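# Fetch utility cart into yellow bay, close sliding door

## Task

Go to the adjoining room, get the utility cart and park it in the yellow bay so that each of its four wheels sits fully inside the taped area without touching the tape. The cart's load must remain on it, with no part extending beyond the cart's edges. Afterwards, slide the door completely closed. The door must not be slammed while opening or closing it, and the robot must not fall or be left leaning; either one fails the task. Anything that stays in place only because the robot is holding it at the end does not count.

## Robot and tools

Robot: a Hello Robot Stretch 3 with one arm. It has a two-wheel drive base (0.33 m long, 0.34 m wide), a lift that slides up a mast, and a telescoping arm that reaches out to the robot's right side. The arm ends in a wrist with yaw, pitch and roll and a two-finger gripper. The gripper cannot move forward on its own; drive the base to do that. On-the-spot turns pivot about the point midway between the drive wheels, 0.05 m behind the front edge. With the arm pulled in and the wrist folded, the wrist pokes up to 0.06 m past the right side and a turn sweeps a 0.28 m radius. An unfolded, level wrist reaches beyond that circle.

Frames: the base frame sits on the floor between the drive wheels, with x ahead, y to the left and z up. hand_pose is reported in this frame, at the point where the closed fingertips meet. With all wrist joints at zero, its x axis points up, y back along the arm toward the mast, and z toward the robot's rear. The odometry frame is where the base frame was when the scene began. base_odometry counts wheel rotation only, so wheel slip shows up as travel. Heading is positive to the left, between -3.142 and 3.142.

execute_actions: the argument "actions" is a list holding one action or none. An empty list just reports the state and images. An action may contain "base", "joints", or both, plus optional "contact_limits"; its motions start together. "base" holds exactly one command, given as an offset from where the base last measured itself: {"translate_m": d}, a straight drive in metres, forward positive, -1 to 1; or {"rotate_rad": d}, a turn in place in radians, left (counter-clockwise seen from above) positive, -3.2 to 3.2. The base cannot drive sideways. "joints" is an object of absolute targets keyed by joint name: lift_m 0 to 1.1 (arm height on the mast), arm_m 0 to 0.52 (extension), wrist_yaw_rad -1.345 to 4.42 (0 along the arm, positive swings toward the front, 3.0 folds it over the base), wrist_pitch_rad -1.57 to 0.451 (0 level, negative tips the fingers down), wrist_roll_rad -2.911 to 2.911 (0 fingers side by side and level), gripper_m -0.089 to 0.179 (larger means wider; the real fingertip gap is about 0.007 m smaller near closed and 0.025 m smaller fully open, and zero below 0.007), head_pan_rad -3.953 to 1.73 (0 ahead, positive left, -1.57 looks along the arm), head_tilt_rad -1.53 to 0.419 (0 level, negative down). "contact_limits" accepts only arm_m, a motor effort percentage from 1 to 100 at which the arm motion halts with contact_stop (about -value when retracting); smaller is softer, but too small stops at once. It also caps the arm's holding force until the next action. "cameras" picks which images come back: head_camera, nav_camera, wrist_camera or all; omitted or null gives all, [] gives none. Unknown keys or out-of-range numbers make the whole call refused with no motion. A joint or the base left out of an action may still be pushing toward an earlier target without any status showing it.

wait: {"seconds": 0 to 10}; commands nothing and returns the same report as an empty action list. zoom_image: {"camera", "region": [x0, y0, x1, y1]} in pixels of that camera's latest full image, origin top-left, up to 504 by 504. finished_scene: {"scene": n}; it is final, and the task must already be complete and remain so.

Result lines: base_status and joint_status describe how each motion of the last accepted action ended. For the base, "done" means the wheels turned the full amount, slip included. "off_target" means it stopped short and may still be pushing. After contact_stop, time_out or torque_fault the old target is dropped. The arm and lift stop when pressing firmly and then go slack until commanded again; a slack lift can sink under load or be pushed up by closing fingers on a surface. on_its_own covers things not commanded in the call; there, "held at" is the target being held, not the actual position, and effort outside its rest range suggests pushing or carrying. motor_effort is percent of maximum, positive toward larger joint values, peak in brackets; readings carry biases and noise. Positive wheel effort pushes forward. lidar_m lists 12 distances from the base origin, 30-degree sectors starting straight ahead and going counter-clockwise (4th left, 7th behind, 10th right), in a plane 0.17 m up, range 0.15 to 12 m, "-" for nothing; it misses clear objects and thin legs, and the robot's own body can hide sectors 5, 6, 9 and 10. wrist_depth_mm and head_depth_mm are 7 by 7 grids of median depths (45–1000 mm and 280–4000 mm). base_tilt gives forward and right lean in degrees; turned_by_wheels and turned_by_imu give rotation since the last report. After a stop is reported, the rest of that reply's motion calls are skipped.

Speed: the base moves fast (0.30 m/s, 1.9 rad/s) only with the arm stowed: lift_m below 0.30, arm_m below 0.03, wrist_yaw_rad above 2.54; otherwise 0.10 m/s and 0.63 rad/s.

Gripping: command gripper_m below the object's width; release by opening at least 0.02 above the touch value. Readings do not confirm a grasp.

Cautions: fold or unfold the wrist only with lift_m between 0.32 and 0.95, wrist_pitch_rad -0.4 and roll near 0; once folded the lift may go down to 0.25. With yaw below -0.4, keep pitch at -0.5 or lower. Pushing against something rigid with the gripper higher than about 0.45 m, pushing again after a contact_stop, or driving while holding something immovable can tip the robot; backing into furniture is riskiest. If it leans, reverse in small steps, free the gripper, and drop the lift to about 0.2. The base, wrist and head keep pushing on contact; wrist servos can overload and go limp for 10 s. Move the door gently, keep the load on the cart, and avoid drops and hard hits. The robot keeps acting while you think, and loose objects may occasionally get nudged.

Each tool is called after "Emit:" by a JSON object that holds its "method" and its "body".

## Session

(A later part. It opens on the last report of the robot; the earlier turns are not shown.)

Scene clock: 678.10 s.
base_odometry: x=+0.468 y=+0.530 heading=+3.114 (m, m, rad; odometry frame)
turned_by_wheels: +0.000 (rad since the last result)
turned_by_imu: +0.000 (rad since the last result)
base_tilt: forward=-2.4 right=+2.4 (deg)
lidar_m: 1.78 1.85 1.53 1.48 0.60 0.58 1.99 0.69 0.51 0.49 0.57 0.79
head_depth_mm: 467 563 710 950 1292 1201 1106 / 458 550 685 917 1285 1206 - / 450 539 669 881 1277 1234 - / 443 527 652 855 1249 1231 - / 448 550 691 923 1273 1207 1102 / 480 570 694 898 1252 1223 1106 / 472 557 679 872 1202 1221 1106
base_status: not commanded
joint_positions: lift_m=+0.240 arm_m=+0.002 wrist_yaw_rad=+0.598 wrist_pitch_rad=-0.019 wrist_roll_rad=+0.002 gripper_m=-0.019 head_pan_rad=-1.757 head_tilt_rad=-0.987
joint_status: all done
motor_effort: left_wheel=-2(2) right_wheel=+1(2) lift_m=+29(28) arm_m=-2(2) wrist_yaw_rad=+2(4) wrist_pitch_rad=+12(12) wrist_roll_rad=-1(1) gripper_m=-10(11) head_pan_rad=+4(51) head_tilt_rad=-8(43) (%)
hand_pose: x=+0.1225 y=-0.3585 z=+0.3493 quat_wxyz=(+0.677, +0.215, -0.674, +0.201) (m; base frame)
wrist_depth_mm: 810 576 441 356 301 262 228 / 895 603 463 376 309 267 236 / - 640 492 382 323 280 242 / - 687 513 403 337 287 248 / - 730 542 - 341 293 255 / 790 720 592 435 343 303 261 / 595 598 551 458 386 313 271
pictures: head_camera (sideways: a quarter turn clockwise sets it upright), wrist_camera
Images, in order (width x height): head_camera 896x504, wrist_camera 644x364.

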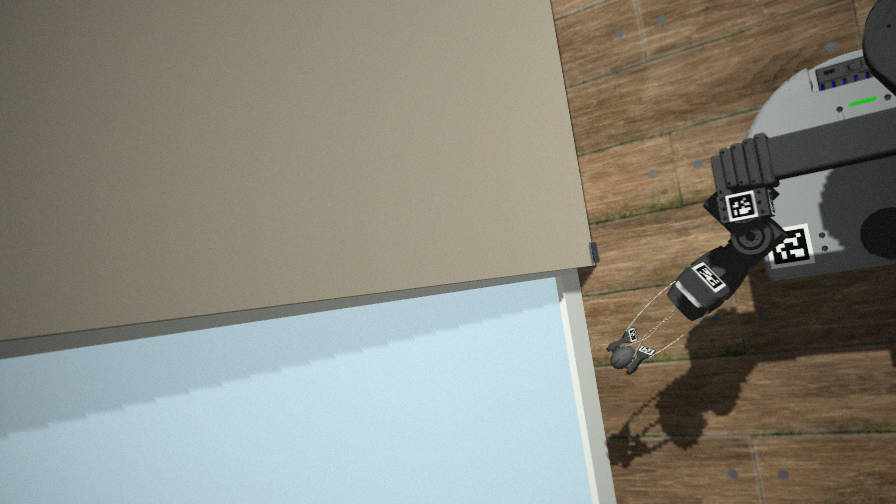

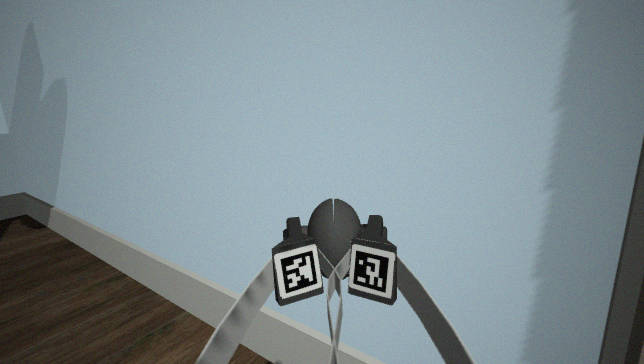

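Emit:
{"method": "execute_actions", "body": {"actions": [{"base":{"translate_m":0.04},"joints":{"wrist_yaw_rad":0.0}}], "cameras": []}}

Emit:
{"method": "execute_actions", "body": {"actions": [{"joints":{"arm_m":0.125},"contact_limits":{"arm_m":15}}], "cameras": ["wrist_camera"]}}

Emit:
{"method": "execute_actions", "body": {"actions": [{"base":{"translate_m":-0.04}}], "cameras": ["wrist_camera","head_camera"]}}

Scene clock: 683.77 s.
base_odometry: x=+0.428 y=+0.532 heading=+3.114 (m, m, rad; odometry frame)
turned_by_wheels: +0.000 (rad since the last result)
turned_by_imu: +0.000 (rad since the last result)
base_tilt: forward=-2.4 right=+2.4 (deg)
lidar_m: 1.74 1.81 1.53 1.48 0.65 0.61 2.03 0.69 0.51 0.50 0.57 0.79
head_depth_mm: 468 562 708 950 1294 1198 1105 / 458 550 688 920 1279 1204 - / 451 540 670 885 1270 1226 - / 451 542 681 898 1275 1216 - / 487 581 715 930 1286 1209 1103 / 481 570 697 901 1251 1210 1106 / 473 557 681 872 1212 1215 1106
base_status: done
joint_positions: lift_m=+0.240 arm_m=+0.002 wrist_yaw_rad=+0.002 wrist_pitch_rad=-0.019 wrist_roll_rad=+0.002 gripper_m=-0.019 head_pan_rad=-1.757 head_tilt_rad=-0.987
joint_status: all done
motor_effort: left_wheel=-2(3) right_wheel=+1(5) lift_m=+29(29) arm_m=-2(3) wrist_yaw_rad=-3(2) wrist_pitch_rad=+12(12) wrist_roll_rad=-1(1) gripper_m=-11(11) head_pan_rad=+5(5) head_tilt_rad=-8(8) (%)
hand_pose: x=-0.0209 y=-0.4028 z=+0.3493 quat_wxyz=(+0.707, +0.008, -0.708, -0.006) (m; base frame)
wrist_depth_mm: 283 280 278 277 224 221 221 / 294 292 291 285 231 230 227 / 306 305 296 300 243 238 237 / 318 317 313 307 248 246 243 / 335 331 326 - 260 259 257 / 347 343 346 342 269 270 266 / 365 362 355 353 288 281 277
pictures: none
No camera images: the call's "cameras" was empty. Leave "cameras" out to get every camera's image.

Scene clock: 685.93 s.
base_odometry: x=+0.428 y=+0.532 heading=+3.114 (m, m, rad; odometry frame)
turned_by_wheels: +0.000 (rad since the last result)
turned_by_imu: +0.000 (rad since the last result)
base_tilt: forward=-2.4 right=+2.4 (deg)
lidar_m: 1.74 1.82 1.53 1.48 0.65 0.61 2.03 0.69 0.51 0.50 0.57 0.79
head_depth_mm: 466 564 707 950 1285 1197 1102 / 459 549 689 917 1285 1204 - / 449 538 668 886 1275 1207 - / 450 543 680 896 1240 1191 - / 487 582 715 930 1286 1215 1103 / 481 569 697 904 1257 1213 1109 / 473 558 680 871 1212 1215 1108
base_status: not commanded
joint_positions: lift_m=+0.240 arm_m=+0.125 wrist_yaw_rad=+0.001 wrist_pitch_rad=-0.019 wrist_roll_rad=+0.002 gripper_m=-0.019 head_pan_rad=-1.757 head_tilt_rad=-0.987
joint_status: all done
motor_effort: left_wheel=-2(2) right_wheel=+1(1) lift_m=+28(29) arm_m=+4(3) wrist_yaw_rad=-2(2) wrist_pitch_rad=+12(11) wrist_roll_rad=-1(1) gripper_m=-11(11) head_pan_rad=+5(5) head_tilt_rad=-8(7) (%)
contact_limits: arm_m 15 (drawing in: default 24, maximum 40; extending or still: default 35, maximum 56)
hand_pose: x=-0.0212 y=-0.5254 z=+0.3493 quat_wxyz=(+0.706, +0.007, -0.708, -0.007) (m; base frame)
wrist_depth_mm: 168 168 166 165 150 111 110 / 175 174 172 171 156 115 114 / 181 180 178 177 161 119 118 / 189 186 185 184 168 124 122 / 198 196 193 - 147 128 127 / 207 204 202 203 138 134 133 / 215 215 211 209 191 140 139
pictures: wrist_camera
Images, in order (width x height): wrist_camera 644x364.

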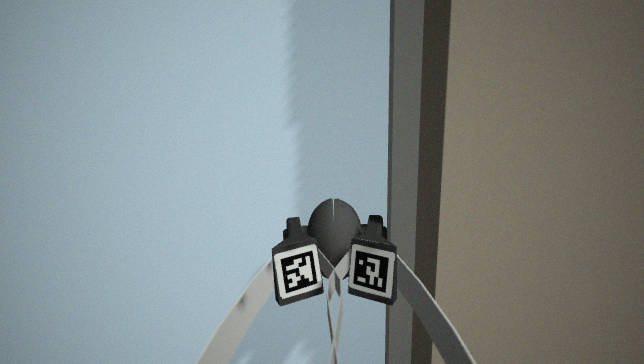

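Scene clock: 687.43 s.
base_odometry: x=+0.468 y=+0.530 heading=+3.115 (m, m, rad; odometry frame)
turned_by_wheels: +0.001 (rad since the last result)
turned_by_imu: +0.002 (rad since the last result)
base_tilt: forward=-2.3 right=+2.4 (deg)
lidar_m: 1.78 1.86 1.53 1.48 0.60 0.58 1.99 0.69 0.51 0.49 0.57 0.79
head_depth_mm: 466 563 705 951 1294 1193 1106 / 458 550 688 920 1282 1205 - / 450 538 668 882 1275 1201 - / 442 527 653 849 1174 1197 - / 452 549 701 923 1281 1217 1102 / 479 571 696 899 1261 1212 1104 / 472 558 681 871 1214 1221 1108
base_status: done
joint_positions: lift_m=+0.240 arm_m=+0.125 wrist_yaw_rad=+0.060 wrist_pitch_rad=-0.019 wrist_roll_rad=+0.002 gripper_m=-0.019 head_pan_rad=-1.757 head_tilt_rad=-0.987
joint_status: not commanded
on_its_own: right_wheel is at rest, and its effort (-19) is outside its rest range (-18 to +18); wrist_yaw_rad is at rest, and its effort (-76) is outside its rest range (-12 to +12)
motor_effort: left_wheel=+7(10) right_wheel=-19(19) lift_m=+29(28) arm_m=+4(4) wrist_yaw_rad=-76(77) wrist_pitch_rad=+12(11) wrist_roll_rad=-1(1) gripper_m=-17(17) head_pan_rad=+5(4) head_tilt_rad=-7(8) (%)
hand_pose: x=-0.0061 y=-0.5250 z=+0.3493 quat_wxyz=(+0.706, +0.028, -0.707, +0.014) (m; base frame)
wrist_depth_mm: 178 174 169 164 111 108 105 / 186 180 176 171 114 112 109 / 193 188 183 178 119 115 113 / 201 197 189 184 124 120 117 / 210 206 199 - 129 125 121 / 221 215 208 205 133 130 126 / 231 225 217 209 140 135 132
pictures: head_camera (sideways: a quarter turn clockwise sets it upright), wrist_camera
Images, in order (width x height): head_camera 896x504, wrist_camera 644x364.

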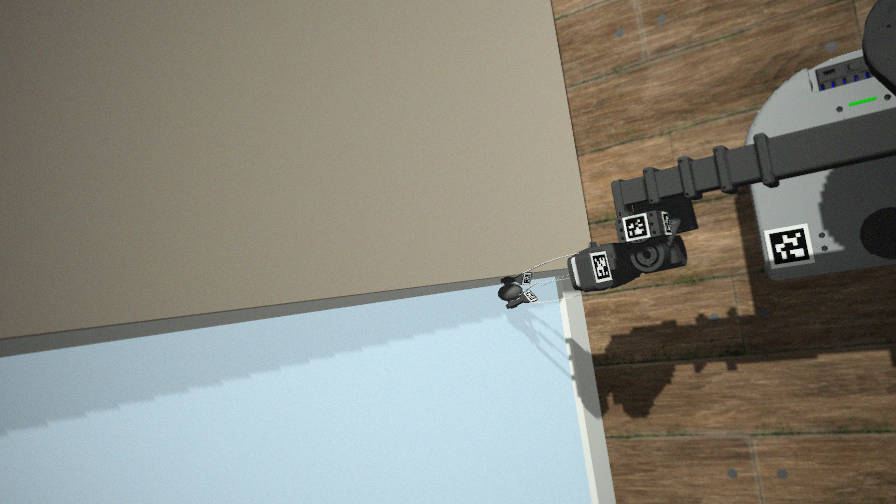

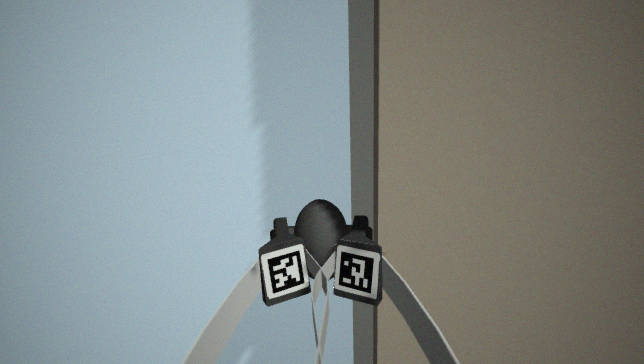

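Emit:
{"method": "execute_actions", "body": {"actions": []}}

Scene clock: 690.60 s.
base_odometry: x=+0.468 y=+0.530 heading=+3.114 (m, m, rad; odometry frame)
turned_by_wheels: -0.001 (rad since the last result)
turned_by_imu: -0.001 (rad since the last result)
base_tilt: forward=-2.4 right=+2.4 (deg)
lidar_m: 1.78 1.86 1.53 1.48 0.60 0.58 1.99 0.69 0.51 0.49 0.57 0.79
head_depth_mm: 466 561 706 954 1283 1206 1107 / 458 549 688 916 1285 1206 - / 450 538 668 884 1270 1212 - / 442 528 653 848 1177 1197 - / 452 549 696 928 1282 1217 1103 / 480 568 699 899 1260 1224 1100 / 471 557 681 871 1221 1213 1114
base_status: done
joint_positions: lift_m=+0.240 arm_m=+0.125 wrist_yaw_rad=+0.090 wrist_pitch_rad=-0.019 wrist_roll_rad=+0.003 gripper_m=-0.019 head_pan_rad=-1.757 head_tilt_rad=-0.987
joint_status: not commanded
on_its_own: wrist_yaw_rad is held at +0.077, not at your +0.000, by its stall guard, which is not easing now; wrist_yaw_rad is at rest, and its effort (-16) is outside its rest range (-12 to +12)
motor_effort: left_wheel=+1(10) right_wheel=-4(19) lift_m=+29(28) arm_m=+4(4) wrist_yaw_rad=-16(77) wrist_pitch_rad=+12(11) wrist_roll_rad=-1(1) gripper_m=-12(17) head_pan_rad=+6(4) head_tilt_rad=-7(8) (%)
hand_pose: x=+0.0016 y=-0.5244 z=+0.3492 quat_wxyz=(+0.706, +0.039, -0.707, +0.025) (m; base frame)
wrist_depth_mm: 181 177 170 165 110 106 103 / 189 183 177 171 114 111 107 / 197 191 184 178 118 114 111 / 208 200 192 186 123 118 115 / 213 209 201 - 127 123 119 / 228 218 210 203 132 129 124 / 239 229 220 211 141 133 129
pictures: head_camera (sideways: a quarter turn clockwise sets it upright), nav_camera (sideways: a quarter turn counterclockwise sets it upright), wrist_camera
Images, in order (width x height): head_camera 896x504, nav_camera 672x504, wrist_camera 644x364.

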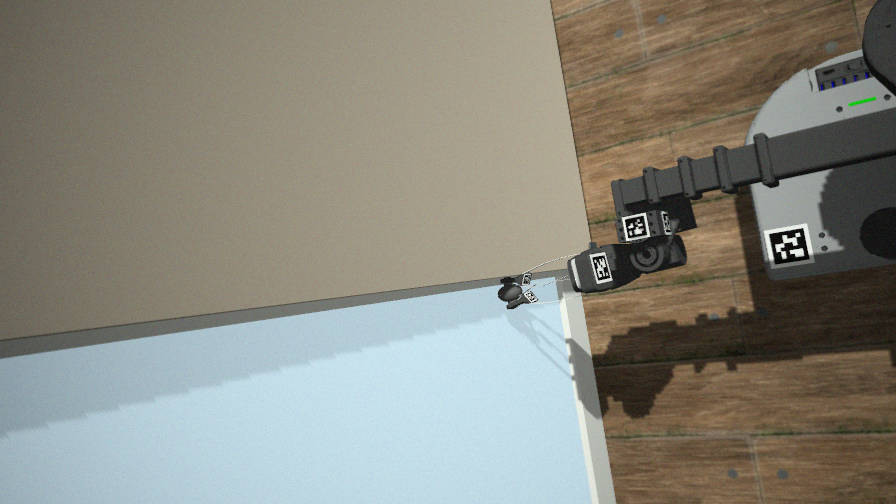

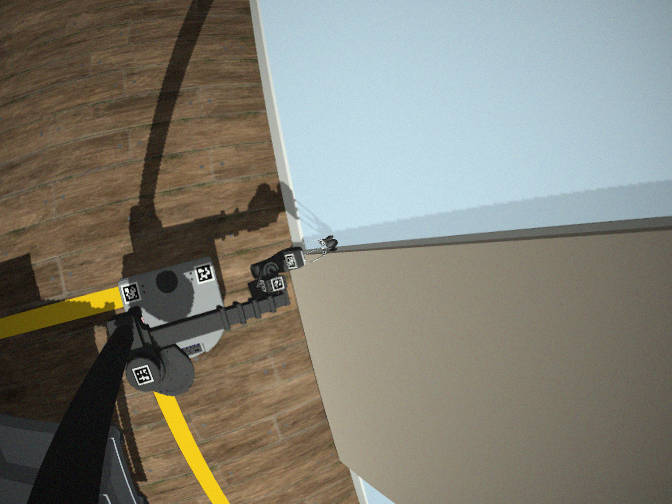

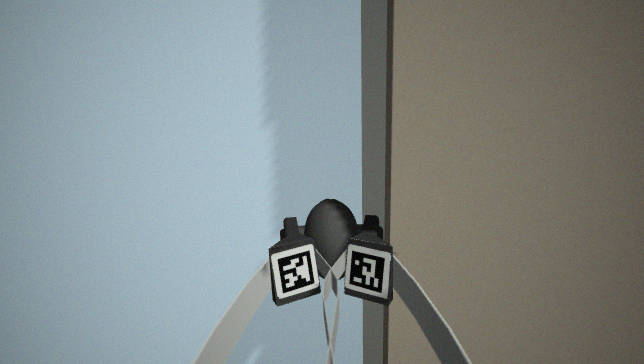

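Emit:
{"method": "execute_actions", "body": {"actions": [{"base":{"translate_m":0.04}}], "cameras": []}}

Emit:
{"method": "execute_actions", "body": {"actions": [{"joints":{"arm_m":0.0,"wrist_yaw_rad":0.0,"head_pan_rad":-2.4,"head_tilt_rad":-0.3}}]}}

Scene clock: 693.87 s.
base_odometry: x=+0.428 y=+0.532 heading=+3.114 (m, m, rad; odometry frame)
turned_by_wheels: +0.000 (rad since the last result)
turned_by_imu: +0.000 (rad since the last result)
base_tilt: forward=-2.4 right=+2.4 (deg)
lidar_m: 1.74 1.82 1.53 1.48 0.65 0.61 2.03 0.69 0.51 0.50 0.57 0.79
head_depth_mm: 466 563 705 951 1285 1200 1100 / 458 550 689 920 1288 1202 - / 450 538 669 883 1272 1206 - / 451 543 679 896 1217 1195 - / 487 580 713 924 1283 1205 1102 / 481 570 697 896 1249 1216 1106 / 473 557 681 872 1207 1215 1108
base_status: done
joint_positions: lift_m=+0.240 arm_m=+0.125 wrist_yaw_rad=+0.079 wrist_pitch_rad=-0.019 wrist_roll_rad=+0.003 gripper_m=-0.019 head_pan_rad=-1.757 head_tilt_rad=-0.987
joint_status: not commanded
on_its_own: wrist_yaw_rad is held at +0.077, not at your +0.000, by its stall guard, which is not easing now
motor_effort: left_wheel=-2(3) right_wheel=+1(4) lift_m=+29(29) arm_m=+4(4) wrist_yaw_rad=-2(17) wrist_pitch_rad=+12(12) wrist_roll_rad=-2(2) gripper_m=-10(13) head_pan_rad=+5(4) head_tilt_rad=-7(8) (%)
hand_pose: x=-0.0013 y=-0.5246 z=+0.3492 quat_wxyz=(+0.706, +0.035, -0.707, +0.021) (m; base frame)
wrist_depth_mm: 180 176 170 166 160 108 105 / 187 182 176 172 165 112 108 / 195 190 184 178 172 116 112 / 203 199 191 184 179 120 116 / 213 207 200 - 185 124 120 / 223 215 208 204 180 130 126 / 234 227 218 210 203 135 130
pictures: none
No camera images: the call's "cameras" was empty. Leave "cameras" out to get every camera's image.

Scene clock: 696.03 s.
base_odometry: x=+0.428 y=+0.532 heading=+3.114 (m, m, rad; odometry frame)
turned_by_wheels: +0.000 (rad since the last result)
turned_by_imu: +0.000 (rad since the last result)
base_tilt: forward=-2.3 right=+2.3 (deg)
lidar_m: 1.74 1.81 1.53 1.48 0.65 0.61 2.02 0.69 0.51 0.50 0.57 0.78
head_depth_mm: 819 886 968 1066 1187 1355 1433 / 716 769 832 903 988 1094 1222 / 640 682 730 782 847 922 1010 / 575 612 650 690 743 797 865 / 525 553 584 620 658 703 752 / 481 506 533 559 592 628 667 / 445 465 488 512 539 568 600
base_status: not commanded
joint_positions: lift_m=+0.240 arm_m=+0.002 wrist_yaw_rad=+0.001 wrist_pitch_rad=-0.019 wrist_roll_rad=+0.003 gripper_m=-0.019 head_pan_rad=-2.393 head_tilt_rad=-0.310
joint_status: all done
joint sent to its limit — the command would take arm_m past its lower limit, so that joint was sent only as far as its limit.
motor_effort: left_wheel=-2(2) right_wheel=+1(1) lift_m=+29(28) arm_m=-3(3) wrist_yaw_rad=-1(1) wrist_pitch_rad=+12(12) wrist_roll_rad=-2(1) gripper_m=-10(11) head_pan_rad=-5(46) head_tilt_rad=+6(49) (%)
hand_pose: x=-0.0212 y=-0.4028 z=+0.3492 quat_wxyz=(+0.706, +0.007, -0.708, -0.007) (m; base frame)
wrist_depth_mm: 285 278 280 276 225 221 219 / 293 291 291 287 230 230 228 / 307 302 301 299 241 238 236 / 316 317 315 309 251 249 245 / 331 331 323 - 259 257 255 / 350 343 343 344 272 268 266 / 363 362 350 355 285 280 278
pictures: head_camera (sideways: a quarter turn clockwise sets it upright), nav_camera (sideways: a quarter turn counterclockwise sets it upright), wrist_camera
Images, in order (width x height): head_camera 896x504, nav_camera 672x504, wrist_camera 644x364.

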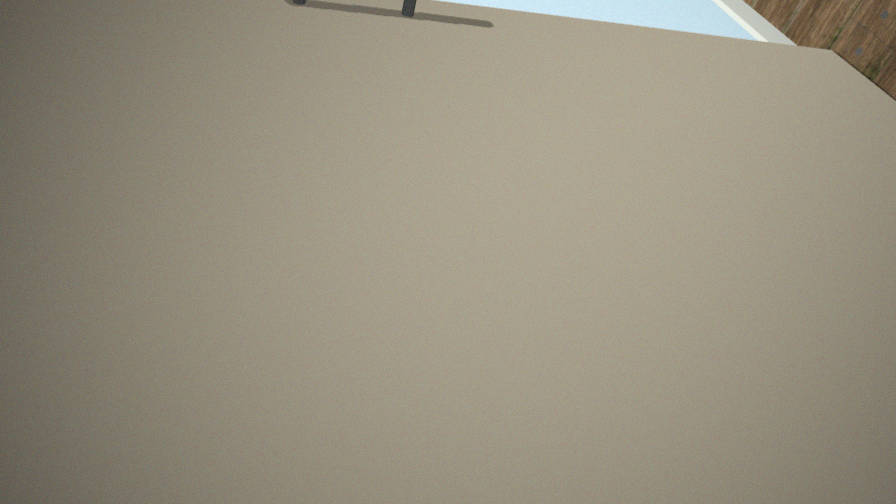

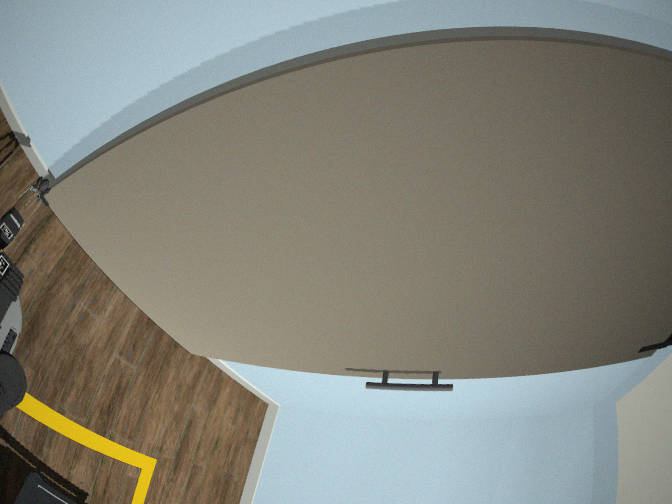

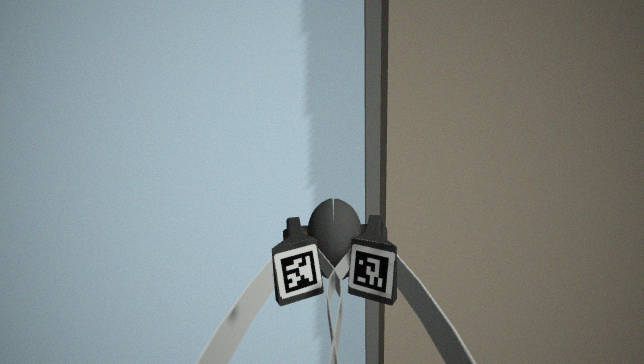

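The door's far edge meets the wall, so it is closed, and the robot is clear of it.

Emit:
{"method": "finished_scene", "body": {"scene": 2}}

The scene is finished: the task was done.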